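# Load sample tube and matching water blank into centrifuge

## Task

Take the sample tube marked with an orange dot on its cap from the rack on the shelved bench by the door, and place it in the centre hole of one adapter in the centrifuge rotor. Find the water blank whose cap number (its volume in mL) equals the sample's volume, in the racks on the shelved bench by the window, and place it in the centre hole of the adapter directly opposite. Both tubes must be pushed fully down, every rotor bucket must end hanging vertically, and every rack must still be on its own bench. No tube may ever touch the floor. At the end the gripper must have released everything and moved away, the robot must not have fallen or be left leaning, and the result must hold without the robot supporting anything.

## Robot and tools

Robot: a Hello Robot Stretch 4, a single-arm mobile manipulator about 1.6 m tall. It has an omni-wheel base (rim at most 0.23 m from its origin), a lift on a mast, one telescoping arm reaching forward, a three-joint wrist (yaw, pitch, roll) and a two-finger gripper. There are four cameras: head_camera looks forward and down from the mast top; head_left_camera and head_right_camera are fisheyes beside it that look more steeply down and show the base and arm; wrist_camera sits behind the fingers looking along them, with the fingertips near the bottom of its image. To point the head cameras somewhere else, turn the base.

Frames: the base frame has its origin on the floor under the base centre, x forward, y left, z up. hand_pose, a point between the open fingertips, is reported in this frame and may be slightly wrong. Odometry is the base frame as it was when the scene began; it counts wheel turns, so slipping shows up as travel. Heading runs from -3.142 to 3.142, positive to the left.

execute_actions(actions, cameras): actions is a list with exactly one action, or empty to just get state and images. One action may contain:
- base: exactly one relative command, measured from where the base last reported itself. translate_m is forward(+)/back in metres, -2 to 2. strafe_m is left(+)/right in metres, -2 to 2. rotate_rad is an in-place turn, counter-clockwise(+), -3.2 to 3.2.
- joints: absolute targets by name, each a single number. lift_m is 0 to 1.2 m. arm_m is extension, 0 to 0.55 m. wrist_yaw_rad is -1.134 to 4.276 (0 forward, + left, 3.14 folded back; above 3.4 the arm may interfere). wrist_pitch_rad is -1.117 to 4.259 (0 level, 1.57 pointing down). wrist_roll_rad is -1.117 to 4.259 (0 keeps the fingers level; + is clockwise seen from behind). gripper_m is the fingertip gap in metres, -0.038 to 0.141; below 0 the fingers press on each other. A joint target outside its range is clipped and run, and the result reports this. Any other bad value or an unknown key rejects the whole call and nothing moves.
- pace: "slow", "default", "fast" or "max". Base speeds are 0.1/0.3/0.4/0.6 m/s and 1/2/3/4 rad/s, further limited when lift_m is above 0.2.
- contact_limits: {"arm_m": 0 to 0.75}, how hard the arm may push before it stops; the default is 0.5.
- Or, on its own: {"end_of_arm": "enable_torque"}, which re-enables wrist or gripper motors that have shut off.
All motions in an action start together. A joint or base you leave out may keep driving toward an earlier target. No action runs longer than 15 s. cameras is a list of names, or "all", null or omitted for all of them; [] gives no images. The "pictures" line gives the order of the images.

wait(seconds 0-10) lets time pass and returns state and images. zoom_image(camera, region [x0,y0,x1,y1] in pixels, at most 504x504) enlarges part of that camera's latest image. read_manual returns only licence texts. finished_scene(scene 1 or 2) ends the scene for good and reports success. If a call reports a stop, the later calls in the same reply are skipped. Sending a reply with no tool call ends everything.

Result fields: base_status and joint_status say how each commanded motion ended. "done" means the target was reached; for the base it only means the wheels turned the commanded amount. "off_target" means it came to rest away from the target and may still be pushing. "contact_stop_at_<key>" means it hit something; lift, arm or wheels then go slack, and a slack lift can sag under load. "limit_stop_at_<name>": "tilt" means a lean above 6 degrees, after which lift, arm and wheels go slack until the lean is reduced; "own_body" is a self-collision guard that is most likely with the gripper tilted up (pitch below -0.2) while rolled (roll below -0.4 or above 4). "torque_fault" means a wrist or gripper motor went limp and needs enable_torque. on_its_own lists things the call did not command; "held at" there is a target, not a position. lidar_m gives 12 distances in 30-degree sectors starting straight ahead and going counter-clockwise; "-" means nothing seen or closer than 0.25 m; it misses clear objects and thin legs. wrist_depth_mm is a 7x7 grid of depths, 100-2000 mm. turned_by_wheels compared with turned_by_imu: a gap above about 0.1 rad means slipping or a collision. base_tilt is in degrees, forward and right positive. motor_effort is a percentage with the peak in brackets; wheel effort is positive toward turning right.

Gripping: command a gap smaller than the object. Squeezing harder draws the object toward the wrist. Neither the gripper reading nor "done" proves you are holding something; a clear change in gripper effort does. If the fingertips snag on a surface, raise the lift. To unfold at the start, send lift_m 0.4 with wrist_yaw_rad 0.

Avoid: driving or turning with more than 1 kg held and arm_m above 0.2, especially at fast paces; pushing hard with the gripper raised; dropping or knocking tubes, and any tube reaching the floor; pulling racks off their benches; leaving buckets tilted. Objects may occasionally get a brief push from outside.

Each tool is called after "Request:" by a JSON object that holds its "fn" and its "kwargs", one argument or row to a line.

## Session

Request:
{"fn": "execute_actions", "kwargs": {
  "actions": []
}}

Scene clock: 0.00 s.
base_odometry: x=+0.000 y=+0.000 heading=+0.000 (m, m, rad; odometry frame)
turned_by_wheels: +0.000 (rad since the last result)
turned_by_imu: +0.000 (rad since the last result)
base_tilt: forward=-0.5 right=+1.1 (deg)
lidar_m: 1.41 1.41 1.69 1.27 1.25 2.01 1.70 1.68 2.00 1.06 1.06 1.23
base_status: not commanded
joint_positions: lift_m=+0.226 arm_m=-0.001 wrist_yaw_rad=+3.220 wrist_pitch_rad=+0.001 wrist_roll_rad=-0.014 gripper_m=+0.057
joint_status: not commanded
motor_effort: lift_m=+20 arm_m=-1 wrist_yaw_rad=+1 wrist_pitch_rad=-5 wrist_roll_rad=-1 gripper_m=-1 wheel_0=+0 wheel_1=+0 wheel_2=+0 (%)
hand_pose: x=-0.1244 y=+0.0645 z=+0.4038 quat_wxyz=(-0.039, +0.000, -0.007, +0.999) (m; base frame)
wrist_depth_mm: - 132 132 - - - - / - 108 132 - - - - / - 110 132 - - - - / - 132 173 - - - - / 198 - - - - - - / 213 1499 195 1499 196 1366 1336 / 211 931 1060 136 976 931 960
pictures: head_camera, head_left_camera, head_right_camera, wrist_camera
camera_calibration (this result's frames):
wrist_camera: T_world_to_cam=[[-0.0379219, 0.999213, -0.011614, -0.0669813], [0.0185913, -0.0109149, -0.999768, 0.461494], [-0.999108, -0.038129, -0.0181627, 0.112493], [0, 0, 0, 1]] pos_world=[0.101273, 0.0762551, 0.462652]
Images, in order (width x height): head_camera 420x560, head_left_camera 420x672, head_right_camera 420x672, wrist_camera 616x392.

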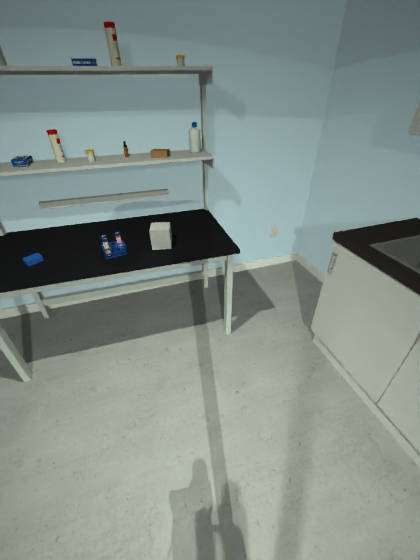

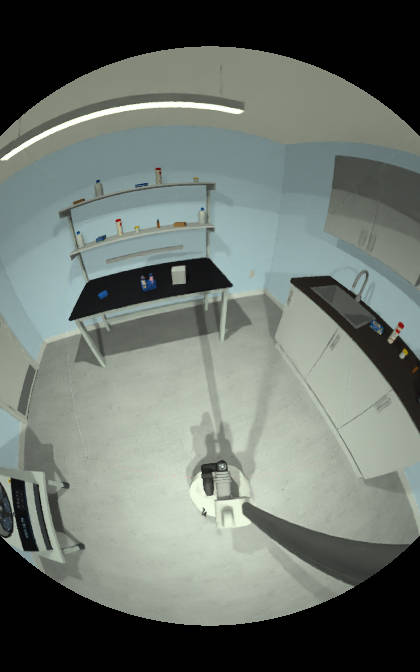

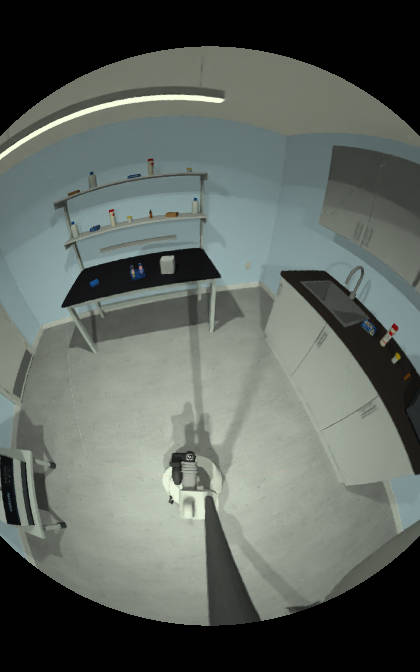

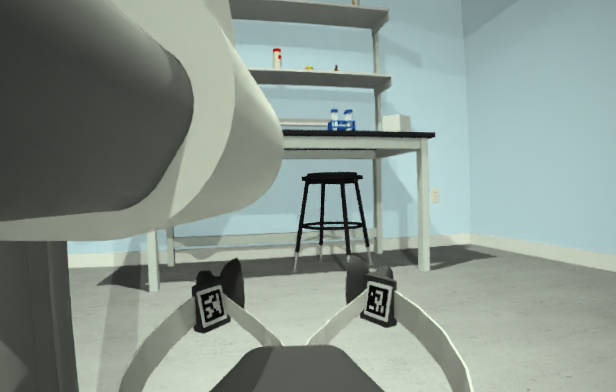

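Request:
{"fn": "zoom_image", "kwargs": {
  "camera": "head_camera",
  "region": [85, 220, 145, 270]
}}

Region (85, 220, 145, 270) of head_camera's 420x560 image, scaled by 8.400, with more detail than that image has.

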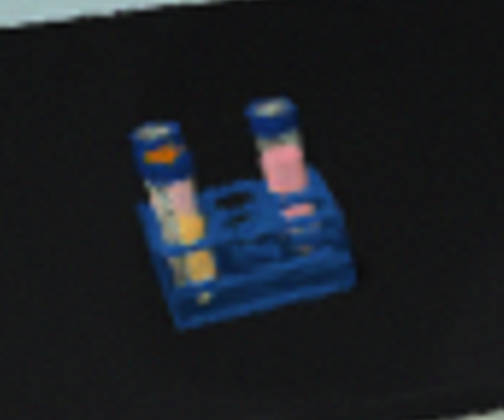

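Request:
{"fn": "execute_actions", "kwargs": {
  "actions": [
    {"base": {"rotate_rad": 0.42}, "joints": {"lift_m": 0.4, "wrist_yaw_rad": 0, "gripper_m": 0.13}, "pace": "max"}
  ],
  "cameras": []
}}

Request:
{"fn": "execute_actions", "kwargs": {
  "actions": [
    {"base": {"translate_m": 0.95}, "joints": {"lift_m": 0.65}, "pace": "max"}
  ],
  "cameras": ["head_camera", "wrist_camera"]
}}

Scene clock: 34.23 s.
base_odometry: x=+0.000 y=+0.000 heading=+0.420 (m, m, rad; odometry frame)
turned_by_wheels: +0.420 (rad since the last result)
turned_by_imu: +0.425 (rad since the last result)
base_tilt: forward=-0.6 right=+1.2 (deg)
lidar_m: 1.39 1.61 1.30 1.26 2.23 1.73 1.73 2.13 1.07 1.05 1.17 1.42
base_status: done
joint_positions: lift_m=+0.400 arm_m=-0.001 wrist_yaw_rad=+0.001 wrist_pitch_rad=+0.001 wrist_roll_rad=-0.014 gripper_m=+0.130
joint_status: all done
motor_effort: lift_m=+23(24) arm_m=-1(1) wrist_yaw_rad=-1(2) wrist_pitch_rad=-6(6) wrist_roll_rad=-1(1) gripper_m=+2(4) wheel_0=+1(7) wheel_1=+1(9) wheel_2=+3(11) (%)
hand_pose: x=+0.4586 y=-0.0872 z=+0.5777 quat_wxyz=(+1.000, -0.007, +0.000, +0.000) (m; base frame)
wrist_depth_mm: - - - - 1983 1863 1863 / - - - - 1983 1921 1863 / - - - 1921 1308 1863 1863 / - - - - 1983 1921 1921 / - - - - 1921 1863 1863 / 1983 203 1863 1921 1576 1160 1808 / 1397 1336 1397 138 1366 1229 1308
pictures: none
No camera images: the call's "cameras" was empty. Leave "cameras" out to get every camera's image.

Scene clock: 37.47 s.
base_odometry: x=+0.867 y=+0.388 heading=+0.420 (m, m, rad; odometry frame)
turned_by_wheels: +0.000 (rad since the last result)
turned_by_imu: -0.001 (rad since the last result)
base_tilt: forward=-0.5 right=+1.2 (deg)
lidar_m: 0.45 0.54 0.85 1.78 1.35 2.74 3.34 1.52 1.22 1.18 0.58 0.48
base_status: done
joint_positions: lift_m=+0.650 arm_m=-0.001 wrist_yaw_rad=+0.000 wrist_pitch_rad=+0.001 wrist_roll_rad=-0.014 gripper_m=+0.130
joint_status: all done
motor_effort: lift_m=+22(27) arm_m=-1(1) wrist_yaw_rad=+1(1) wrist_pitch_rad=-6(6) wrist_roll_rad=+0(0) gripper_m=-1(1) wheel_0=-1(7) wheel_1=-1(9) wheel_2=+2(13) (%)
hand_pose: x=+0.4586 y=-0.0874 z=+0.8277 quat_wxyz=(+1.000, -0.007, +0.000, +0.000) (m; base frame)
wrist_depth_mm: 866 820 778 759 759 759 768 / 946 1060 1118 1078 1025 1008 991 / 1160 1138 1098 1078 1042 1008 976 / 1160 1138 1118 1060 1042 1025 382 / 634 750 750 459 449 654 384 / 382 204 353 384 310 330 351 / 278 271 277 138 267 246 253
pictures: head_camera, wrist_camera
camera_calibration (this result's frames):
wrist_camera: T_world_to_cam=[[-0.0407036, -0.999104, -0.011614, -0.0615841], [-0.0176754, 0.0123418, -0.999768, 0.89155], [0.999015, -0.0404889, -0.0181619, -0.219598], [0, 0, 0, 1]] pos_world=[0.232633, -0.0814235, 0.886639]
Images, in order (width x height): head_camera 420x560, wrist_camera 616x392.

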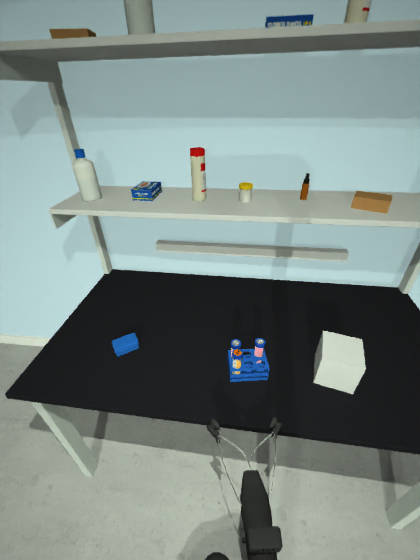

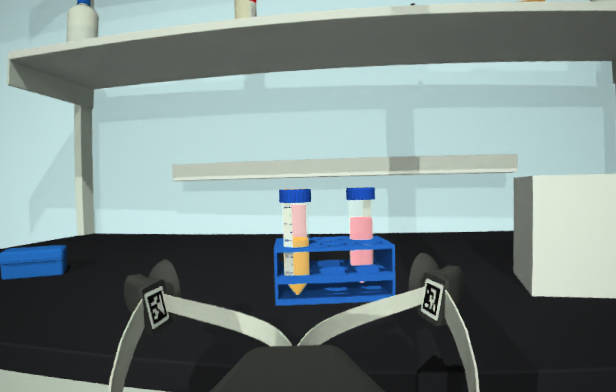

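Request:
{"fn": "zoom_image", "kwargs": {
  "camera": "wrist_camera",
  "region": [250, 180, 380, 310]
}}

Request:
{"fn": "zoom_image", "kwargs": {
  "camera": "head_camera",
  "region": [215, 330, 285, 390]
}}

Region (250, 180, 380, 310) of wrist_camera's 616x392 image, scaled by 3.877.

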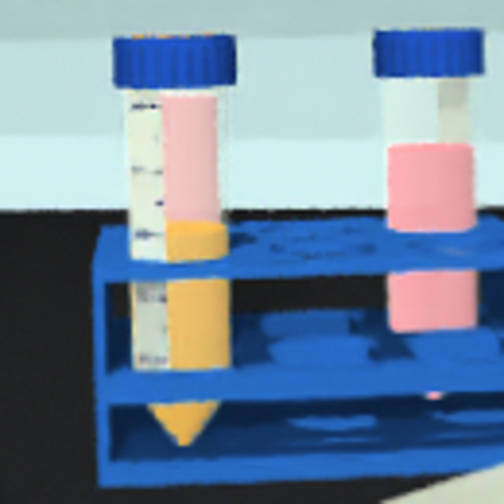

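Region (215, 330, 285, 390) of head_camera's 420x560 image, scaled by 7.200, with more detail than that image has; it fills the top 432 rows of this view, and the rest is white.

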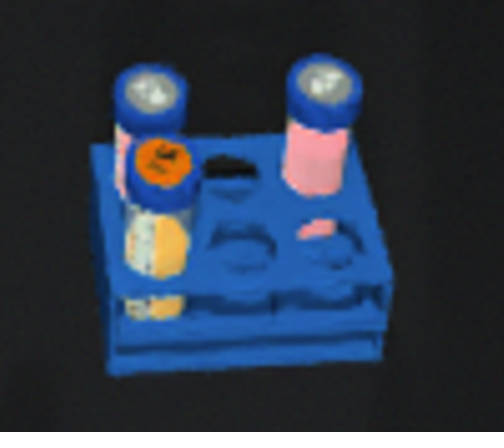

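Request:
{"fn": "execute_actions", "kwargs": {
  "actions": [
    {"joints": {"lift_m": 0.9, "gripper_m": 0.065}, "pace": "max"}
  ],
  "cameras": []
}}

Request:
{"fn": "execute_actions", "kwargs": {
  "actions": [
    {"joints": {"lift_m": 1.06, "arm_m": 0.465, "wrist_pitch_rad": 1.57, "wrist_roll_rad": 0.0}, "pace": "max"}
  ],
  "cameras": ["wrist_camera"]
}}

Scene clock: 54.27 s.
base_odometry: x=+0.867 y=+0.388 heading=+0.420 (m, m, rad; odometry frame)
turned_by_wheels: +0.000 (rad since the last result)
turned_by_imu: -0.001 (rad since the last result)
base_tilt: forward=-0.6 right=+1.1 (deg)
lidar_m: 0.48 0.53 0.84 1.77 1.35 2.74 3.35 1.53 1.21 1.18 0.59 0.48
base_status: not commanded
joint_positions: lift_m=+0.900 arm_m=-0.001 wrist_yaw_rad=+0.000 wrist_pitch_rad=+0.001 wrist_roll_rad=-0.014 gripper_m=+0.065
joint_status: all done
motor_effort: lift_m=+23(26) arm_m=-1(1) wrist_yaw_rad=+1(1) wrist_pitch_rad=-5(6) wrist_roll_rad=-1(1) gripper_m=-3(1) wheel_0=-1(1) wheel_1=-1(1) wheel_2=+2(2) (%)
hand_pose: x=+0.4586 y=-0.0874 z=+1.0777 quat_wxyz=(+1.000, -0.007, +0.000, +0.000) (m; base frame)
wrist_depth_mm: 1160 1138 1098 1060 1025 1008 1008 / 1160 1138 1098 1098 1042 1008 991 / 878 904 917 1060 1042 991 991 / 1060 1118 1098 1078 1060 1042 1008 / 1160 1160 1098 1078 1042 1042 1008 / 1160 1138 193 1078 196 1042 1025 / 820 750 842 142 768 741 759
pictures: none
No camera images: the call's "cameras" was empty. Leave "cameras" out to get every camera's image.

Scene clock: 56.17 s.
base_odometry: x=+0.867 y=+0.388 heading=+0.420 (m, m, rad; odometry frame)
turned_by_wheels: +0.000 (rad since the last result)
turned_by_imu: +0.000 (rad since the last result)
base_tilt: forward=-0.6 right=+1.1 (deg)
lidar_m: 0.47 0.53 0.88 1.79 1.36 2.71 3.36 1.52 1.20 1.18 0.59 0.48
base_status: not commanded
joint_positions: lift_m=+1.060 arm_m=+0.464 wrist_yaw_rad=+0.000 wrist_pitch_rad=+1.570 wrist_roll_rad=+0.000 gripper_m=+0.065
joint_status: all done
motor_effort: lift_m=+22(26) arm_m=+5(5) wrist_yaw_rad=+1(1) wrist_pitch_rad=+0(2) wrist_roll_rad=+0(2) gripper_m=+1(2) wheel_0=-2(1) wheel_1=-1(1) wheel_2=+2(2) (%)
hand_pose: x=+0.6352 y=-0.0874 z=+0.9495 quat_wxyz=(+0.707, +0.000, +0.707, +0.000) (m; base frame)
wrist_depth_mm: 399 399 404 407 407 413 418 / 397 402 407 413 413 413 418 / 402 402 407 413 415 415 421 / 399 402 407 353 353 418 387 / 399 410 410 410 407 418 379 / 404 407 192 410 196 421 421 / 1138 410 410 142 421 424 424
pictures: wrist_camera
camera_calibration (this result's frames):
wrist_camera: T_world_to_cam=[[-0.0256053, -0.998841, 0.0407442, -0.112281], [-0.999529, 0.0262703, 0.0158717, 0.676993], [-0.0169237, -0.0403186, -0.999044, 1.1828], [0, 0, 0, 1]] pos_world=[0.693816, -0.0822466, 1.1755]
Images, in order (width x height): wrist_camera 616x392.

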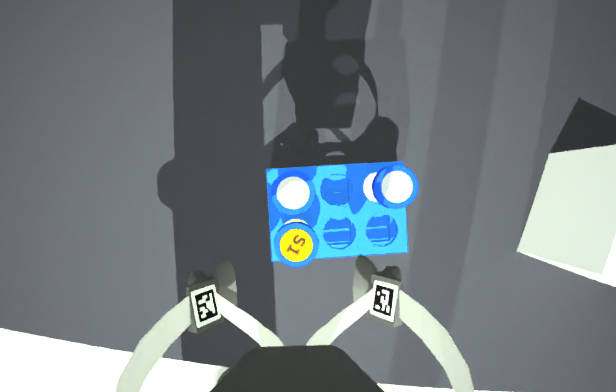

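Request:
{"fn": "execute_actions", "kwargs": {
  "actions": [
    {"joints": {"arm_m": 0.483, "lift_m": 0.987}}
  ],
  "cameras": ["wrist_camera"]
}}

Scene clock: 63.83 s.
base_odometry: x=+0.867 y=+0.388 heading=+0.420 (m, m, rad; odometry frame)
turned_by_wheels: +0.000 (rad since the last result)
turned_by_imu: -0.001 (rad since the last result)
base_tilt: forward=-0.5 right=+1.3 (deg)
lidar_m: 0.47 0.55 0.87 1.78 1.36 2.71 3.35 1.53 1.23 1.18 0.57 0.47
base_status: not commanded
joint_positions: lift_m=+0.987 arm_m=+0.482 wrist_yaw_rad=+0.000 wrist_pitch_rad=+1.570 wrist_roll_rad=+0.000 gripper_m=+0.065
joint_status: all done
motor_effort: lift_m=+14(21) arm_m=+5(6) wrist_yaw_rad=+1(0) wrist_pitch_rad=+0(0) wrist_roll_rad=+0(1) gripper_m=-4(4) wheel_0=-1(1) wheel_1=-1(1) wheel_2=+2(2) (%)
hand_pose: x=+0.6531 y=-0.0874 z=+0.8771 quat_wxyz=(+0.707, +0.000, +0.707, +0.000) (m; base frame)
wrist_depth_mm: 327 330 332 336 338 340 342 / 330 330 336 336 338 340 345 / 329 332 336 338 340 342 345 / 330 332 338 277 279 345 345 / 332 334 338 272 281 345 347 / 332 334 193 219 196 345 347 / 334 336 338 142 343 347 349
pictures: wrist_camera
camera_calibration (this result's frames):
wrist_camera: T_world_to_cam=[[-0.0256574, -0.99884, 0.0407501, -0.108846], [-0.999524, 0.0263318, 0.0161003, 0.695824], [-0.0171547, -0.0403176, -0.99904, 1.11097], [0, 0, 0, 1]] pos_world=[0.711758, -0.0822502, 1.10314]
Images, in order (width x height): wrist_camera 616x392.

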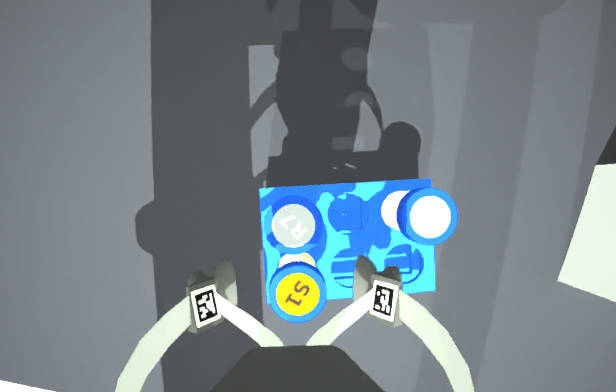

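Request:
{"fn": "execute_actions", "kwargs": {
  "actions": [
    {"joints": {"gripper_m": 0.015}}
  ],
  "cameras": []
}}

Request:
{"fn": "execute_actions", "kwargs": {
  "actions": [
    {"joints": {"lift_m": 1.08}, "pace": "fast"}
  ],
  "cameras": ["wrist_camera", "head_left_camera"]
}}

Scene clock: 69.13 s.
base_odometry: x=+0.867 y=+0.388 heading=+0.420 (m, m, rad; odometry frame)
turned_by_wheels: +0.000 (rad since the last result)
turned_by_imu: -0.001 (rad since the last result)
base_tilt: forward=-0.5 right=+1.1 (deg)
lidar_m: 0.47 0.55 0.85 1.78 1.37 2.72 3.35 1.51 1.22 1.20 0.60 0.48
base_status: not commanded
joint_positions: lift_m=+0.987 arm_m=+0.482 wrist_yaw_rad=+0.000 wrist_pitch_rad=+1.570 wrist_roll_rad=+0.000 gripper_m=+0.015
joint_status: all done
motor_effort: lift_m=+14(14) arm_m=+5(5) wrist_yaw_rad=+1(1) wrist_pitch_rad=+0(0) wrist_roll_rad=+1(0) gripper_m=-13(11) wheel_0=-2(1) wheel_1=-1(1) wheel_2=+2(2) (%)
hand_pose: x=+0.6531 y=-0.0874 z=+0.8771 quat_wxyz=(+0.707, +0.000, +0.707, +0.000) (m; base frame)
wrist_depth_mm: 327 330 332 336 338 340 343 / 329 332 334 336 338 340 343 / 332 332 336 336 340 342 342 / 330 332 338 278 279 343 345 / 332 332 336 267 281 343 347 / 332 334 186 213 189 345 347 / 334 336 338 132 345 347 349
pictures: none
No camera images: the call's "cameras" was empty. Leave "cameras" out to get every camera's image.

Scene clock: 70.27 s.
base_odometry: x=+0.867 y=+0.388 heading=+0.420 (m, m, rad; odometry frame)
turned_by_wheels: +0.000 (rad since the last result)
turned_by_imu: +0.000 (rad since the last result)
base_tilt: forward=-0.6 right=+1.2 (deg)
lidar_m: 0.48 0.54 0.85 1.79 1.35 2.73 3.37 1.50 1.21 1.19 0.59 0.48
base_status: not commanded
joint_positions: lift_m=+1.080 arm_m=+0.482 wrist_yaw_rad=+0.000 wrist_pitch_rad=+1.570 wrist_roll_rad=+0.000 gripper_m=+0.015
joint_status: all done
motor_effort: lift_m=+24(24) arm_m=+5(5) wrist_yaw_rad=+1(1) wrist_pitch_rad=+0(0) wrist_roll_rad=+0(0) gripper_m=-13(14) wheel_0=-1(1) wheel_1=-1(1) wheel_2=+2(2) (%)
hand_pose: x=+0.6531 y=-0.0874 z=+0.9694 quat_wxyz=(+0.707, +0.000, +0.707, +0.000) (m; base frame)
wrist_depth_mm: 418 418 427 424 433 436 436 / 415 421 427 430 433 436 436 / 418 424 427 427 433 436 436 / 424 424 427 375 373 439 397 / 421 427 430 370 433 436 368 / 421 427 186 213 189 439 439 / 1160 430 430 132 433 442 442
pictures: head_left_camera, wrist_camera
camera_calibration (this result's frames):
wrist_camera: T_world_to_cam=[[-0.0256573, -0.99884, 0.0407501, -0.112604], [-0.999524, 0.0263318, 0.0161002, 0.694343], [-0.0171546, -0.0403176, -0.99904, 1.20312], [0, 0, 0, 1]] pos_world=[0.711762, -0.0822502, 1.19537]
Images, in order (width x height): head_left_camera 420x672, wrist_camera 616x392.

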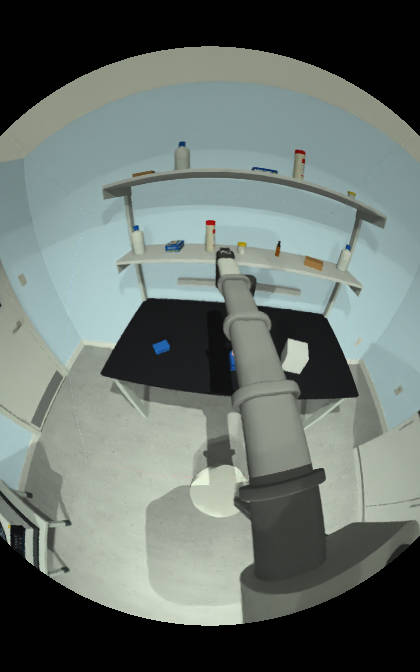

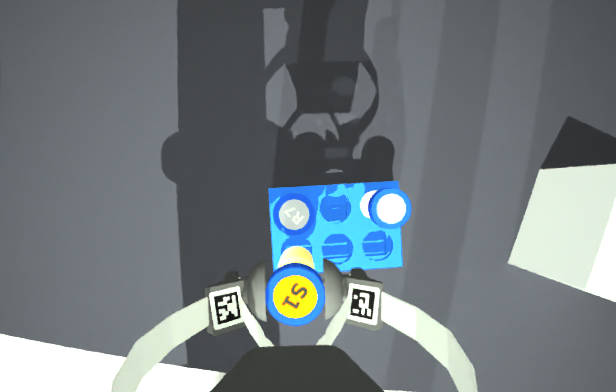

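Request:
{"fn": "execute_actions", "kwargs": {
  "actions": [
    {"base": {"rotate_rad": 0.787}, "joints": {"arm_m": 0.1}, "pace": "fast"}
  ],
  "cameras": []
}}

Request:
{"fn": "execute_actions", "kwargs": {
  "actions": [
    {"base": {"strafe_m": 1.31}, "joints": {"wrist_roll_rad": 1.57, "lift_m": 1.1}, "pace": "fast"}
  ],
  "cameras": ["head_left_camera"]
}}

Scene clock: 91.47 s.
base_odometry: x=+0.867 y=+0.388 heading=+1.207 (m, m, rad; odometry frame)
turned_by_wheels: +0.787 (rad since the last result)
turned_by_imu: +0.796 (rad since the last result)
base_tilt: forward=-0.6 right=+1.3 (deg)
lidar_m: 0.64 1.86 1.34 1.47 2.66 3.01 1.30 1.20 0.78 0.52 0.48 0.48
base_status: done
joint_positions: lift_m=+1.080 arm_m=+0.101 wrist_yaw_rad=+0.000 wrist_pitch_rad=+1.570 wrist_roll_rad=+0.000 gripper_m=+0.015
joint_status: all done
motor_effort: lift_m=+24(23) arm_m=-5(5) wrist_yaw_rad=+2(0) wrist_pitch_rad=+0(0) wrist_roll_rad=-1(1) gripper_m=-14(13) wheel_0=+0(6) wheel_1=-1(7) wheel_2=-2(7) (%)
hand_pose: x=+0.2720 y=-0.0874 z=+0.9694 quat_wxyz=(+0.707, +0.000, +0.707, +0.000) (m; base frame)
wrist_depth_mm: 1160 1160 1160 1205 1182 433 439 / 1160 1182 1182 1205 1205 436 439 / 1160 1182 1205 1182 1205 1182 442 / 1160 1160 1182 1182 1182 1205 442 / 1160 1182 1160 1008 1229 1205 1229 / 1182 1160 186 213 189 1229 1229 / 1205 1182 976 132 1229 1229 1229
pictures: none
No camera images: the call's "cameras" was empty. Leave "cameras" out to get every camera's image.

Scene clock: 96.70 s.
base_odometry: x=-0.357 y=+0.854 heading=+1.207 (m, m, rad; odometry frame)
turned_by_wheels: +0.000 (rad since the last result)
turned_by_imu: -0.003 (rad since the last result)
base_tilt: forward=-0.5 right=+1.2 (deg)
lidar_m: 0.38 0.35 0.35 0.46 1.58 1.63 2.84 1.99 2.01 1.67 1.56 0.26
base_status: done
joint_positions: lift_m=+1.100 arm_m=+0.101 wrist_yaw_rad=+0.000 wrist_pitch_rad=+1.570 wrist_roll_rad=+1.570 gripper_m=+0.015
joint_status: all done
motor_effort: lift_m=+24(26) arm_m=-6(6) wrist_yaw_rad=+2(2) wrist_pitch_rad=+1(0) wrist_roll_rad=+1(5) gripper_m=-16(12) wheel_0=+3(7) wheel_1=-1(12) wheel_2=+0(3) (%)
hand_pose: x=+0.2721 y=-0.0874 z=+0.9894 quat_wxyz=(+0.500, +0.500, +0.500, -0.500) (m; base frame)
wrist_depth_mm: 1160 1182 1182 1205 1229 1229 1229 / 1182 1182 1205 1205 1229 1229 1255 / 1182 1160 1205 1205 1255 1255 1255 / 1160 1182 1205 1229 1008 1229 1229 / 1182 1205 1182 1042 1008 1229 1255 / 1205 820 186 213 190 1229 1255 / 809 554 640 132 1229 1255 1255
pictures: head_left_camera
Images, in order (width x height): head_left_camera 420x672.

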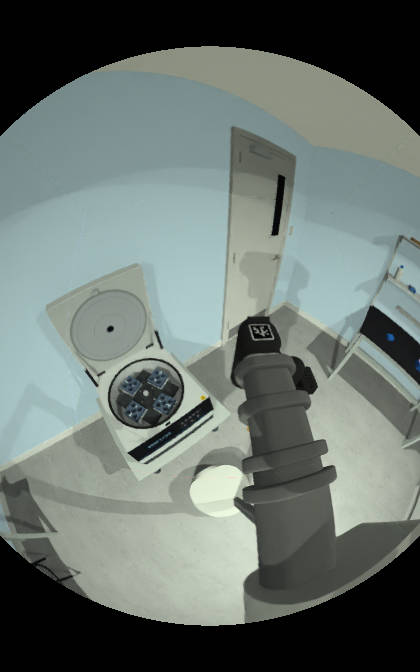

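Request:
{"fn": "execute_actions", "kwargs": {
  "actions": []
}}

Scene clock: 108.63 s.
base_odometry: x=-0.357 y=+0.854 heading=+1.207 (m, m, rad; odometry frame)
turned_by_wheels: +0.000 (rad since the last result)
turned_by_imu: +0.000 (rad since the last result)
base_tilt: forward=-0.5 right=+1.2 (deg)
lidar_m: 0.40 0.35 0.34 0.46 1.59 1.62 2.83 1.98 2.03 1.67 1.56 0.27
base_status: done
joint_positions: lift_m=+1.100 arm_m=+0.101 wrist_yaw_rad=+0.000 wrist_pitch_rad=+1.570 wrist_roll_rad=+1.570 gripper_m=+0.015
joint_status: all done
motor_effort: lift_m=+23(26) arm_m=-6(6) wrist_yaw_rad=+1(2) wrist_pitch_rad=+1(0) wrist_roll_rad=+1(5) gripper_m=-12(12) wheel_0=+3(7) wheel_1=-1(12) wheel_2=+0(3) (%)
hand_pose: x=+0.2721 y=-0.0874 z=+0.9894 quat_wxyz=(+0.500, +0.500, +0.500, -0.500) (m; base frame)
wrist_depth_mm: 1160 1160 1182 1205 1229 1205 1229 / 1182 1182 1182 1229 1205 1229 1255 / 1182 1182 1229 1229 1205 1229 1255 / 1160 1205 1182 1229 1008 1229 1229 / 1205 1182 1182 1008 991 1255 1255 / 1205 820 186 213 189 1229 1255 / 809 554 634 132 1255 1255 1255
pictures: head_camera, head_left_camera, head_right_camera, wrist_camera
camera_calibration (this result's frames):
wrist_camera: T_world_to_cam=[[-0.998885, 0.0249847, 0.0400651, 0.23176], [0.0256759, 0.999529, 0.0168329, 0.11856], [-0.0396256, 0.0178428, -0.999055, 1.22778], [0, 0, 0, 1]] pos_world=[0.277109, -0.146201, 1.21534]
Images, in order (width x height): head_camera 420x560, head_left_camera 420x672, head_right_camera 420x672, wrist_camera 616x392.

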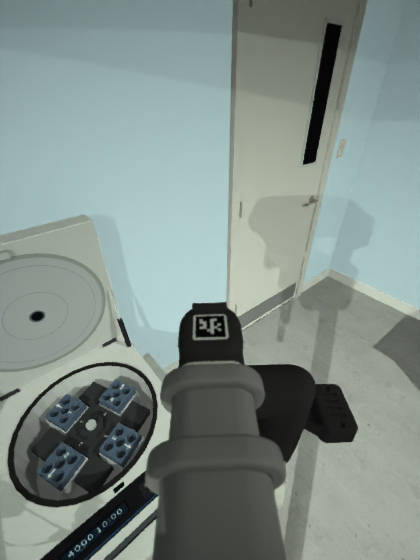

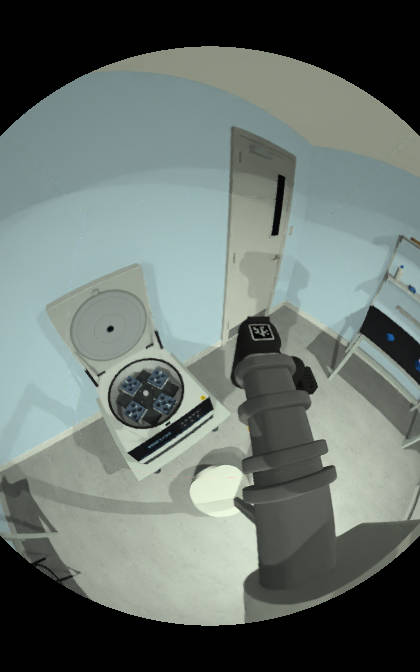

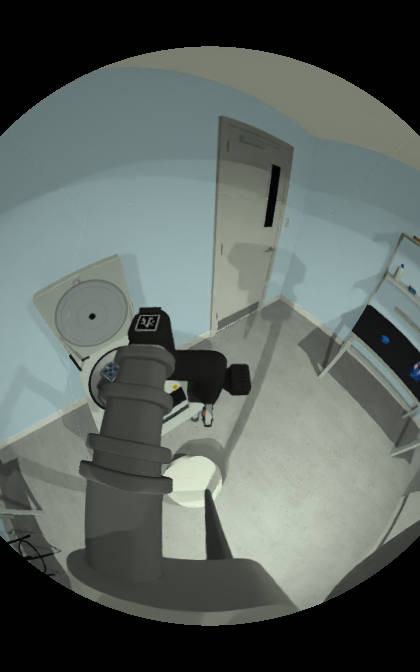

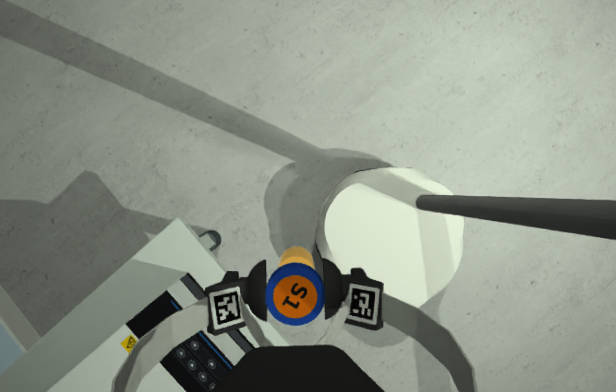

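Request:
{"fn": "execute_actions", "kwargs": {
  "actions": [
    {"base": {"rotate_rad": 0.59}, "joints": {"arm_m": 0.45, "lift_m": 0.97}, "pace": "fast"}
  ],
  "cameras": ["head_camera", "wrist_camera"]
}}

Scene clock: 114.43 s.
base_odometry: x=-0.357 y=+0.854 heading=+1.797 (m, m, rad; odometry frame)
turned_by_wheels: +0.590 (rad since the last result)
turned_by_imu: +0.596 (rad since the last result)
base_tilt: forward=-0.4 right=+1.3 (deg)
lidar_m: 0.35 0.35 0.48 1.59 1.66 2.76 2.00 2.05 1.62 1.56 1.63 0.37
base_status: done
joint_positions: lift_m=+0.970 arm_m=+0.449 wrist_yaw_rad=+0.000 wrist_pitch_rad=+1.570 wrist_roll_rad=+1.570 gripper_m=+0.015
joint_status: all done
motor_effort: lift_m=+15(21) arm_m=+5(8) wrist_yaw_rad=+0(0) wrist_pitch_rad=+1(1) wrist_roll_rad=+1(1) gripper_m=-13(13) wheel_0=+0(13) wheel_1=-2(5) wheel_2=-1(9) (%)
hand_pose: x=+0.6203 y=-0.0874 z=+0.8601 quat_wxyz=(+0.501, +0.500, +0.500, -0.499) (m; base frame)
wrist_depth_mm: 798 1060 1078 1098 1060 1098 1118 / 759 1025 683 683 699 1118 1118 / 424 430 433 436 439 1098 1118 / 424 488 500 615 439 904 891 / 433 500 500 477 442 878 891 / 462 492 186 213 189 1098 891 / 455 462 496 132 455 1118 1098
pictures: head_camera, wrist_camera
camera_calibration (this result's frames):
wrist_camera: T_world_to_cam=[[-0.998908, 0.0247088, 0.0396592, 0.58512], [0.025393, 0.999536, 0.0168434, 0.111961], [-0.0392246, 0.0178321, -0.999071, 1.11219], [0, 0, 0, 1]] pos_world=[0.625263, -0.1462, 1.08606]
Images, in order (width x height): head_camera 420x560, wrist_camera 616x392.

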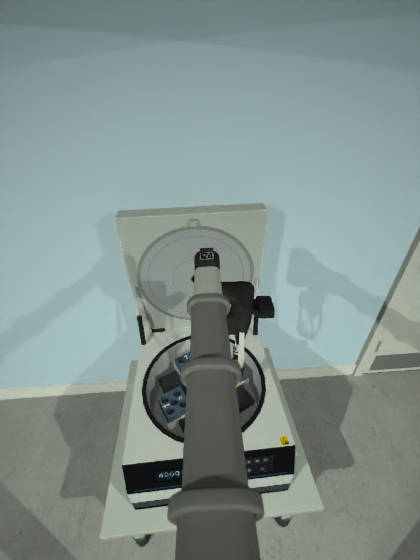

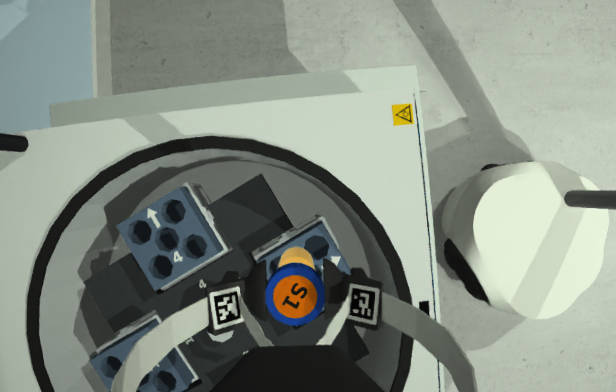

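Request:
{"fn": "execute_actions", "kwargs": {
  "actions": [
    {"base": {"translate_m": 0.08}, "joints": {"arm_m": 0.528, "lift_m": 0.9}}
  ],
  "cameras": ["wrist_camera"]
}}

Request:
{"fn": "execute_actions", "kwargs": {
  "actions": [
    {"base": {"strafe_m": -0.012}}
  ],
  "cameras": ["wrist_camera"]
}}

Scene clock: 133.30 s.
base_odometry: x=-0.375 y=+0.932 heading=+1.797 (m, m, rad; odometry frame)
turned_by_wheels: +0.000 (rad since the last result)
turned_by_imu: +0.000 (rad since the last result)
base_tilt: forward=-0.6 right=+1.2 (deg)
lidar_m: 0.25 0.28 0.38 1.59 1.63 2.88 2.09 2.16 1.63 1.55 0.44 0.29
base_status: done
joint_positions: lift_m=+0.900 arm_m=+0.527 wrist_yaw_rad=+0.000 wrist_pitch_rad=+1.570 wrist_roll_rad=+1.570 gripper_m=+0.015
joint_status: all done
motor_effort: lift_m=+14(15) arm_m=+5(7) wrist_yaw_rad=+1(1) wrist_pitch_rad=+2(2) wrist_roll_rad=+0(1) gripper_m=-13(15) wheel_0=+1(4) wheel_1=+1(4) wheel_2=-1(9) (%)
hand_pose: x=+0.6982 y=-0.0874 z=+0.7901 quat_wxyz=(+0.501, +0.500, +0.500, -0.499) (m; base frame)
wrist_depth_mm: 564 866 991 1008 1025 1025 1042 / 525 732 615 621 370 375 377 / 340 359 364 366 379 370 375 / 345 359 415 492 433 421 377 / 342 357 488 404 433 436 377 / 330 357 186 213 189 442 392 / 322 359 433 132 433 442 399
pictures: wrist_camera
camera_calibration (this result's frames):
wrist_camera: T_world_to_cam=[[-0.998895, 0.0249279, 0.039846, 0.66559], [0.0256155, 0.99953, 0.0168386, 0.11101], [-0.0394075, 0.0178407, -0.999064, 1.04544], [0, 0, 0, 1]] pos_world=[0.703209, -0.146201, 1.01608]
Images, in order (width x height): wrist_camera 616x392.

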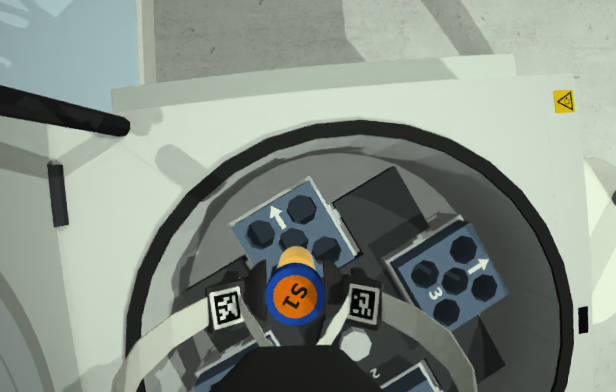

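Scene clock: 134.00 s.
base_odometry: x=-0.364 y=+0.934 heading=+1.797 (m, m, rad; odometry frame)
turned_by_wheels: +0.000 (rad since the last result)
turned_by_imu: +0.000 (rad since the last result)
base_tilt: forward=-0.6 right=+1.1 (deg)
lidar_m: 0.25 0.28 0.37 1.60 1.66 2.84 2.08 2.13 1.60 1.54 0.44 0.26
base_status: done
joint_positions: lift_m=+0.900 arm_m=+0.527 wrist_yaw_rad=+0.000 wrist_pitch_rad=+1.570 wrist_roll_rad=+1.570 gripper_m=+0.015
joint_status: not commanded
motor_effort: lift_m=+15(14) arm_m=+5(5) wrist_yaw_rad=+1(1) wrist_pitch_rad=+1(1) wrist_roll_rad=+0(0) gripper_m=-16(13) wheel_0=+1(7) wheel_1=-2(7) wheel_2=+0(1) (%)
hand_pose: x=+0.6982 y=-0.0874 z=+0.7901 quat_wxyz=(+0.501, +0.500, +0.500, -0.499) (m; base frame)
wrist_depth_mm: 564 878 1008 991 1025 1042 1025 / 554 732 621 615 627 627 1042 / 319 359 362 366 368 370 375 / 345 357 359 544 492 392 377 / 343 359 488 404 433 430 379 / 332 359 186 213 189 439 387 / 322 362 433 132 439 442 402
pictures: wrist_camera
camera_calibration (this result's frames):
wrist_camera: T_world_to_cam=[[-0.998895, 0.0249277, 0.039846, 0.665591], [0.0256152, 0.99953, 0.0168386, 0.11101], [-0.0394075, 0.0178407, -0.999064, 1.04544], [0, 0, 0, 1]] pos_world=[0.703211, -0.146201, 1.01608]
Images, in order (width x height): wrist_camera 616x392.

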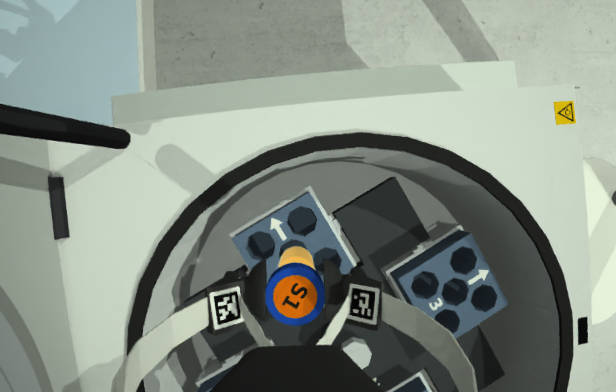

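Request:
{"fn": "zoom_image", "kwargs": {
  "camera": "wrist_camera",
  "region": [200, 170, 400, 330]
}}

Region (200, 170, 400, 330) of wrist_camera's 616x392 image, scaled by 2.520; it fills the top 403 rows of this view, and the rest is white.

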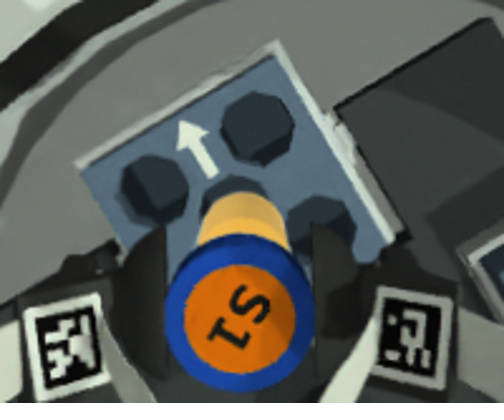

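Request:
{"fn": "execute_actions", "kwargs": {
  "actions": [
    {"base": {"strafe_m": 0.005}, "joints": {"lift_m": 0.85}}
  ],
  "cameras": ["wrist_camera"]
}}

Request:
{"fn": "zoom_image", "kwargs": {
  "camera": "wrist_camera",
  "region": [200, 170, 400, 330]
}}

Scene clock: 146.03 s.
base_odometry: x=-0.368 y=+0.933 heading=+1.797 (m, m, rad; odometry frame)
turned_by_wheels: +0.000 (rad since the last result)
turned_by_imu: -0.001 (rad since the last result)
base_tilt: forward=-0.6 right=+1.0 (deg)
lidar_m: 0.26 0.27 0.36 1.60 1.68 2.88 2.09 2.16 1.63 1.55 0.44 0.28
base_status: done
joint_positions: lift_m=+0.850 arm_m=+0.527 wrist_yaw_rad=+0.000 wrist_pitch_rad=+1.570 wrist_roll_rad=+1.570 gripper_m=+0.015
joint_status: all done
motor_effort: lift_m=+14(15) arm_m=+5(5) wrist_yaw_rad=+1(1) wrist_pitch_rad=+1(1) wrist_roll_rad=-1(1) gripper_m=-10(12) wheel_0=+0(9) wheel_1=-1(7) wheel_2=+0(1) (%)
hand_pose: x=+0.6982 y=-0.0874 z=+0.7401 quat_wxyz=(+0.501, +0.500, +0.500, -0.499) (m; base frame)
wrist_depth_mm: 559 842 960 976 960 960 976 / 559 564 569 317 320 322 324 / 307 310 312 315 332 322 324 / 307 310 379 496 384 404 325 / 309 310 433 353 382 384 353 / 309 312 186 213 189 362 394 / 309 307 377 132 362 389 402
pictures: wrist_camera
camera_calibration (this result's frames):
wrist_camera: T_world_to_cam=[[-0.998895, 0.0249274, 0.039846, 0.667586], [0.025615, 0.99953, 0.0168386, 0.111852], [-0.0394075, 0.0178407, -0.999064, 0.995511], [0, 0, 0, 1]] pos_world=[0.703213, -0.146201, 0.966095]
Images, in order (width x height): wrist_camera 616x392.

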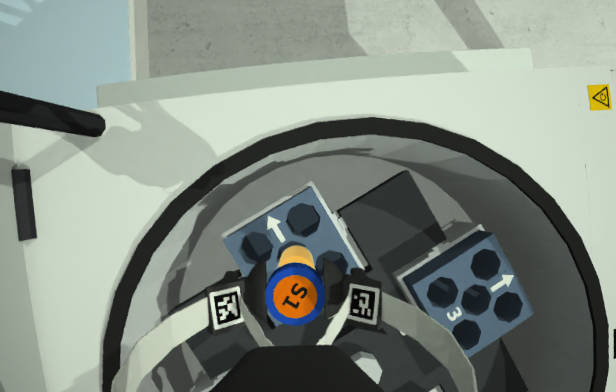

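Region (200, 170, 400, 330) of wrist_camera's 616x392 image, scaled by 2.520; it fills the top 403 rows of this view, and the rest is white.

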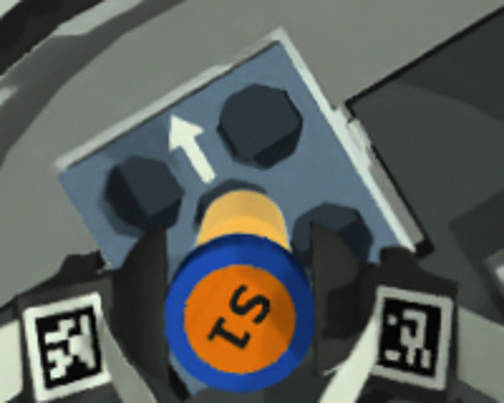

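Request:
{"fn": "execute_actions", "kwargs": {
  "actions": [
    {"base": {"strafe_m": 0.003}, "joints": {"arm_m": 0.531, "lift_m": 0.835}, "pace": "slow"}
  ],
  "cameras": ["wrist_camera"]
}}

Request:
{"fn": "zoom_image", "kwargs": {
  "camera": "wrist_camera",
  "region": [200, 170, 400, 330]
}}

Scene clock: 159.50 s.
base_odometry: x=-0.371 y=+0.933 heading=+1.797 (m, m, rad; odometry frame)
turned_by_wheels: +0.000 (rad since the last result)
turned_by_imu: +0.000 (rad since the last result)
base_tilt: forward=-0.6 right=+1.1 (deg)
lidar_m: 0.27 0.26 0.38 1.58 1.65 2.86 2.07 2.14 1.64 1.57 0.42 0.29
base_status: done
joint_positions: lift_m=+0.835 arm_m=+0.530 wrist_yaw_rad=+0.000 wrist_pitch_rad=+1.570 wrist_roll_rad=+1.570 gripper_m=+0.015
joint_status: all done
motor_effort: lift_m=+14(15) arm_m=+5(6) wrist_yaw_rad=+1(0) wrist_pitch_rad=+0(1) wrist_roll_rad=+0(0) gripper_m=-13(14) wheel_0=-3(5) wheel_1=+3(7) wheel_2=+0(1) (%)
hand_pose: x=+0.7012 y=-0.0874 z=+0.7251 quat_wxyz=(+0.501, +0.500, +0.500, -0.499) (m; base frame)
wrist_depth_mm: 554 842 931 931 946 960 976 / 525 544 554 301 303 306 307 / 293 296 297 303 353 304 310 / 294 296 373 427 370 413 310 / 291 296 421 338 368 364 364 / 296 296 186 213 189 347 382 / 294 293 362 132 347 373 407
pictures: wrist_camera
camera_calibration (this result's frames):
wrist_camera: T_world_to_cam=[[-0.998895, 0.0249278, 0.039846, 0.671126], [0.0256153, 0.99953, 0.0168386, 0.112028], [-0.0394075, 0.0178407, -0.999064, 0.980653], [0, 0, 0, 1]] pos_world=[0.706159, -0.146201, 0.951107]
Images, in order (width x height): wrist_camera 616x392.

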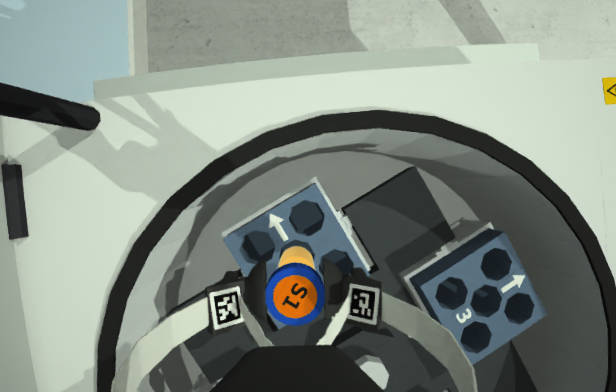

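Region (200, 170, 400, 330) of wrist_camera's 616x392 image, scaled by 2.520; it fills the top 403 rows of this view, and the rest is white.

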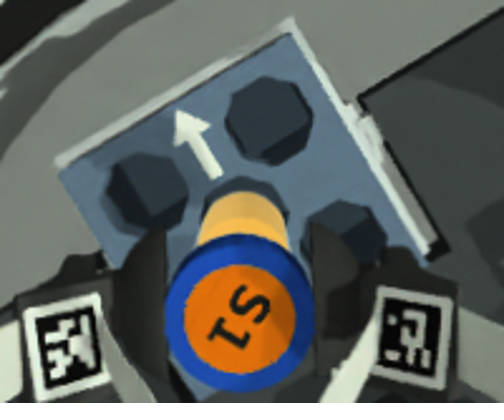

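Request:
{"fn": "execute_actions", "kwargs": {
  "actions": [
    {"joints": {"lift_m": 0.75}, "pace": "slow"}
  ],
  "cameras": ["wrist_camera"]
}}

Scene clock: 164.47 s.
base_odometry: x=-0.371 y=+0.933 heading=+1.797 (m, m, rad; odometry frame)
turned_by_wheels: +0.000 (rad since the last result)
turned_by_imu: -0.001 (rad since the last result)
base_tilt: forward=-0.5 right=+1.2 (deg)
lidar_m: 0.26 0.29 0.37 1.59 1.65 2.87 2.09 2.15 1.64 1.56 0.41 0.28
base_status: not commanded
joint_positions: lift_m=+0.750 arm_m=+0.530 wrist_yaw_rad=+0.000 wrist_pitch_rad=+1.570 wrist_roll_rad=+1.570 gripper_m=+0.015
joint_status: all done
motor_effort: lift_m=+14(13) arm_m=+6(6) wrist_yaw_rad=+1(1) wrist_pitch_rad=+0(1) wrist_roll_rad=+0(0) gripper_m=-8(13) wheel_0=-3(3) wheel_1=+3(3) wheel_2=+0(0) (%)
hand_pose: x=+0.7011 y=-0.0874 z=+0.6401 quat_wxyz=(+0.500, +0.500, +0.500, -0.500) (m; base frame)
wrist_depth_mm: 554 798 842 530 217 220 - / 208 211 213 215 215 219 221 / 211 212 212 304 357 271 223 / 211 212 373 338 282 359 304 / 211 246 338 253 282 285 285 / 211 291 187 213 189 266 267 / 211 257 277 132 282 257 259
pictures: wrist_camera
camera_calibration (this result's frames):
wrist_camera: T_world_to_cam=[[-0.998885, 0.0249277, 0.0400921, 0.674279], [0.0256194, 0.99953, 0.0168323, 0.113462], [-0.0396537, 0.0178407, -0.999054, 0.895904], [0, 0, 0, 1]] pos_world=[0.706146, -0.146201, 0.866113]
Images, in order (width x height): wrist_camera 616x392.

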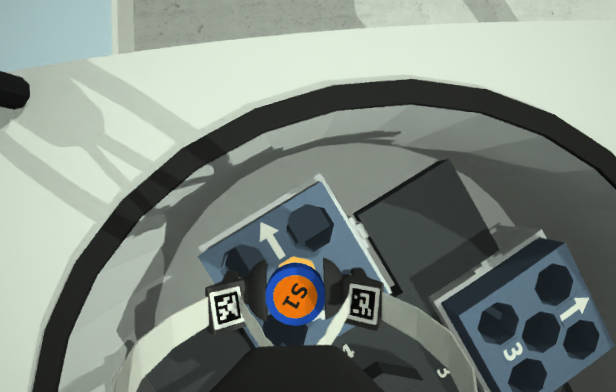

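The tube is in the hole with the adapter at the target depth, so I'm releasing it now.

Request:
{"fn": "execute_actions", "kwargs": {
  "actions": [
    {"joints": {"gripper_m": 0.06}, "pace": "slow"}
  ],
  "cameras": ["wrist_camera"]
}}

Scene clock: 168.50 s.
base_odometry: x=-0.371 y=+0.933 heading=+1.797 (m, m, rad; odometry frame)
turned_by_wheels: +0.000 (rad since the last result)
turned_by_imu: +0.000 (rad since the last result)
base_tilt: forward=-0.6 right=+1.3 (deg)
lidar_m: 0.25 0.29 0.38 1.59 1.65 2.86 2.09 2.15 1.63 1.55 0.42 0.29
base_status: not commanded
joint_positions: lift_m=+0.750 arm_m=+0.530 wrist_yaw_rad=+0.000 wrist_pitch_rad=+1.570 wrist_roll_rad=+1.570 gripper_m=+0.060
joint_status: all done
motor_effort: lift_m=+14(14) arm_m=+5(6) wrist_yaw_rad=+0(1) wrist_pitch_rad=+0(0) wrist_roll_rad=+0(0) gripper_m=+0(18) wheel_0=-3(3) wheel_1=+4(3) wheel_2=+0(0) (%)
hand_pose: x=+0.7011 y=-0.0874 z=+0.6401 quat_wxyz=(+0.500, +0.500, +0.500, -0.500) (m; base frame)
wrist_depth_mm: 554 788 854 535 218 220 - / 211 212 213 215 216 219 221 / 211 212 213 304 355 272 224 / 210 212 370 340 282 364 306 / 211 246 310 252 282 285 285 / 211 290 191 224 199 265 267 / 211 267 277 136 282 258 260
pictures: wrist_camera
camera_calibration (this result's frames):
wrist_camera: T_world_to_cam=[[-0.998885, 0.0249278, 0.0400921, 0.674279], [0.0256195, 0.99953, 0.0168323, 0.113462], [-0.0396537, 0.0178407, -0.999054, 0.895904], [0, 0, 0, 1]] pos_world=[0.706146, -0.146201, 0.866113]
Images, in order (width x height): wrist_camera 616x392.

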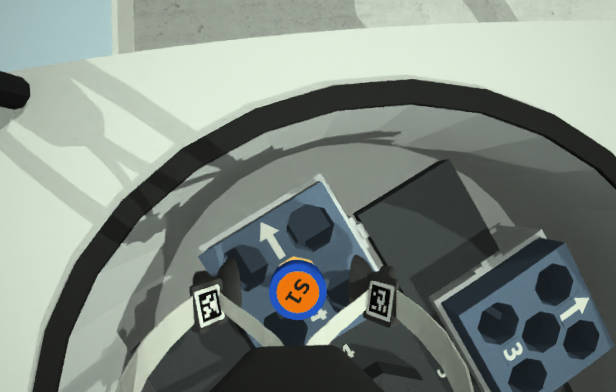

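Request:
{"fn": "execute_actions", "kwargs": {
  "actions": [
    {"joints": {"lift_m": 0.84}, "pace": "fast"}
  ],
  "cameras": []
}}

Request:
{"fn": "execute_actions", "kwargs": {
  "actions": [
    {"base": {"rotate_rad": 1.555}, "joints": {"arm_m": 0.05, "gripper_m": 0.065}, "pace": "max"}
  ],
  "cameras": ["head_camera"]
}}

Scene clock: 180.73 s.
base_odometry: x=-0.371 y=+0.933 heading=+1.797 (m, m, rad; odometry frame)
turned_by_wheels: +0.000 (rad since the last result)
turned_by_imu: -0.001 (rad since the last result)
base_tilt: forward=-0.4 right=+1.3 (deg)
lidar_m: 0.25 0.26 0.37 1.59 1.66 2.87 2.08 2.15 1.63 1.55 0.43 0.30
base_status: not commanded
joint_positions: lift_m=+0.840 arm_m=+0.530 wrist_yaw_rad=+0.000 wrist_pitch_rad=+1.570 wrist_roll_rad=+1.570 gripper_m=+0.060
joint_status: all done
motor_effort: lift_m=+24(26) arm_m=+5(6) wrist_yaw_rad=+1(1) wrist_pitch_rad=+1(0) wrist_roll_rad=+0(0) gripper_m=-3(4) wheel_0=-3(3) wheel_1=+3(3) wheel_2=+0(0) (%)
hand_pose: x=+0.7011 y=-0.0874 z=+0.7294 quat_wxyz=(+0.500, +0.500, +0.500, -0.500) (m; base frame)
wrist_depth_mm: 554 842 931 946 946 960 960 / 521 549 554 306 306 310 314 / 297 298 303 303 355 310 312 / 297 300 370 488 373 418 314 / 298 298 394 342 373 368 362 / 298 301 191 353 199 351 384 / 300 298 366 136 355 377 407
pictures: none
No camera images: the call's "cameras" was empty. Leave "cameras" out to get every camera's image.

Scene clock: 182.73 s.
base_odometry: x=-0.371 y=+0.933 heading=-2.931 (m, m, rad; odometry frame)
turned_by_wheels: +1.555 (rad since the last result)
turned_by_imu: +1.574 (rad since the last result)
base_tilt: forward=-0.6 right=+1.2 (deg)
lidar_m: 1.58 1.64 2.84 2.08 2.15 1.66 1.60 0.41 0.28 0.27 0.29 0.36
base_status: done
joint_positions: lift_m=+0.840 arm_m=+0.051 wrist_yaw_rad=+0.000 wrist_pitch_rad=+1.570 wrist_roll_rad=+1.570 gripper_m=+0.065
joint_status: all done
motor_effort: lift_m=+24(24) arm_m=-6(10) wrist_yaw_rad=+2(0) wrist_pitch_rad=+1(1) wrist_roll_rad=+0(0) gripper_m=+2(4) wheel_0=+0(11) wheel_1=-1(8) wheel_2=+0(8) (%)
hand_pose: x=+0.2221 y=-0.0874 z=+0.7294 quat_wxyz=(+0.500, +0.500, +0.500, -0.500) (m; base frame)
wrist_depth_mm: 931 946 549 421 442 462 492 / 917 946 559 559 564 569 580 / 931 946 946 946 960 976 976 / 946 931 946 946 750 750 991 / 946 946 960 768 750 750 976 / 931 931 193 960 196 976 960 / 931 946 960 142 976 976 991
pictures: head_camera
Images, in order (width x height): head_camera 420x560.

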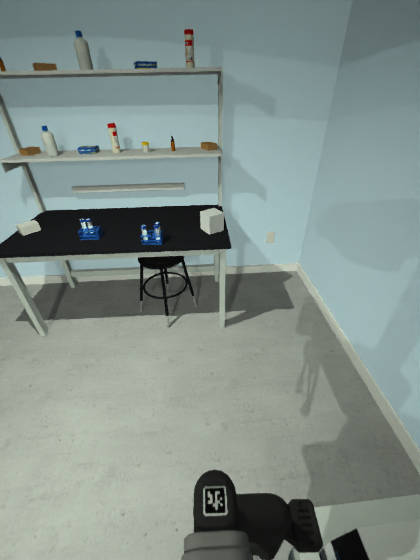

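Request:
{"fn": "zoom_image", "kwargs": {
  "camera": "head_camera",
  "region": [60, 200, 180, 260]
}}

Region (60, 200, 180, 260) of head_camera's 420x560 image, scaled by 4.200, with more detail than that image has.

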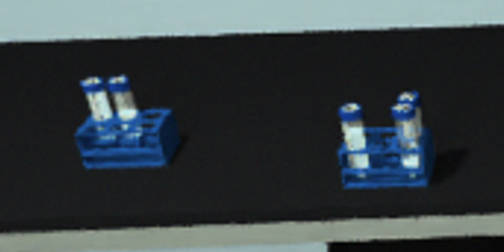

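Request:
{"fn": "execute_actions", "kwargs": {
  "actions": [
    {"base": {"rotate_rad": 0.39}, "pace": "max"}
  ],
  "cameras": []
}}

Request:
{"fn": "execute_actions", "kwargs": {
  "actions": [
    {"base": {"translate_m": 1.22}, "joints": {"lift_m": 1.06}, "pace": "max"}
  ],
  "cameras": ["head_camera"]
}}

Scene clock: 199.40 s.
base_odometry: x=-0.371 y=+0.933 heading=-2.541 (m, m, rad; odometry frame)
turned_by_wheels: +0.390 (rad since the last result)
turned_by_imu: +0.394 (rad since the last result)
base_tilt: forward=-0.6 right=+1.2 (deg)
lidar_m: 1.59 1.98 2.08 2.09 1.73 1.58 1.75 0.31 0.25 0.27 0.35 1.56
base_status: done
joint_positions: lift_m=+0.840 arm_m=+0.051 wrist_yaw_rad=+0.000 wrist_pitch_rad=+1.570 wrist_roll_rad=+1.570 gripper_m=+0.065
joint_status: not commanded
motor_effort: lift_m=+23(23) arm_m=-6(6) wrist_yaw_rad=+1(1) wrist_pitch_rad=-1(0) wrist_roll_rad=-1(1) gripper_m=-2(3) wheel_0=-1(4) wheel_1=+0(8) wheel_2=+0(7) (%)
hand_pose: x=+0.2221 y=-0.0874 z=+0.7294 quat_wxyz=(+0.500, +0.500, +0.500, -0.500) (m; base frame)
wrist_depth_mm: 931 931 946 564 549 469 433 / 917 931 931 931 591 569 539 / 917 931 946 946 960 976 778 / 931 931 946 946 750 759 991 / 931 946 946 768 741 750 991 / 931 931 192 946 196 976 1008 / 931 946 946 142 960 976 991
pictures: none
No camera images: the call's "cameras" was empty. Leave "cameras" out to get every camera's image.

Scene clock: 203.87 s.
base_odometry: x=-1.378 y=+0.243 heading=-2.541 (m, m, rad; odometry frame)
turned_by_wheels: +0.000 (rad since the last result)
turned_by_imu: -0.002 (rad since the last result)
base_tilt: forward=-0.6 right=+1.1 (deg)
lidar_m: 0.46 0.58 2.25 1.78 2.02 2.73 1.20 1.05 1.47 0.78 0.47 0.44
base_status: done
joint_positions: lift_m=+1.060 arm_m=+0.051 wrist_yaw_rad=+0.000 wrist_pitch_rad=+1.570 wrist_roll_rad=+1.570 gripper_m=+0.065
joint_status: all done
motor_effort: lift_m=+23(26) arm_m=-5(6) wrist_yaw_rad=+2(2) wrist_pitch_rad=+0(0) wrist_roll_rad=-1(1) gripper_m=-5(4) wheel_0=+0(2) wheel_1=+1(6) wheel_2=+3(12) (%)
hand_pose: x=+0.2220 y=-0.0874 z=+0.9494 quat_wxyz=(+0.500, +0.500, +0.500, -0.500) (m; base frame)
wrist_depth_mm: 342 402 1160 1182 1182 1182 1205 / 375 404 1182 1138 1182 1182 1205 / 404 415 1160 1160 1160 1229 1229 / 402 1138 1160 1182 960 1205 1229 / 399 1160 1160 976 960 1182 1205 / 404 1182 192 1182 196 1182 1229 / 407 1138 1182 142 1205 1205 1229
pictures: head_camera
Images, in order (width x height): head_camera 420x560.

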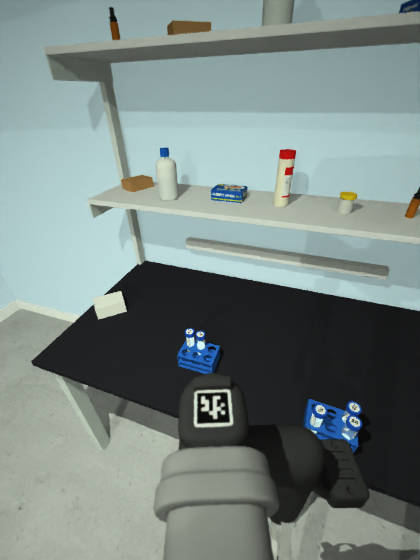

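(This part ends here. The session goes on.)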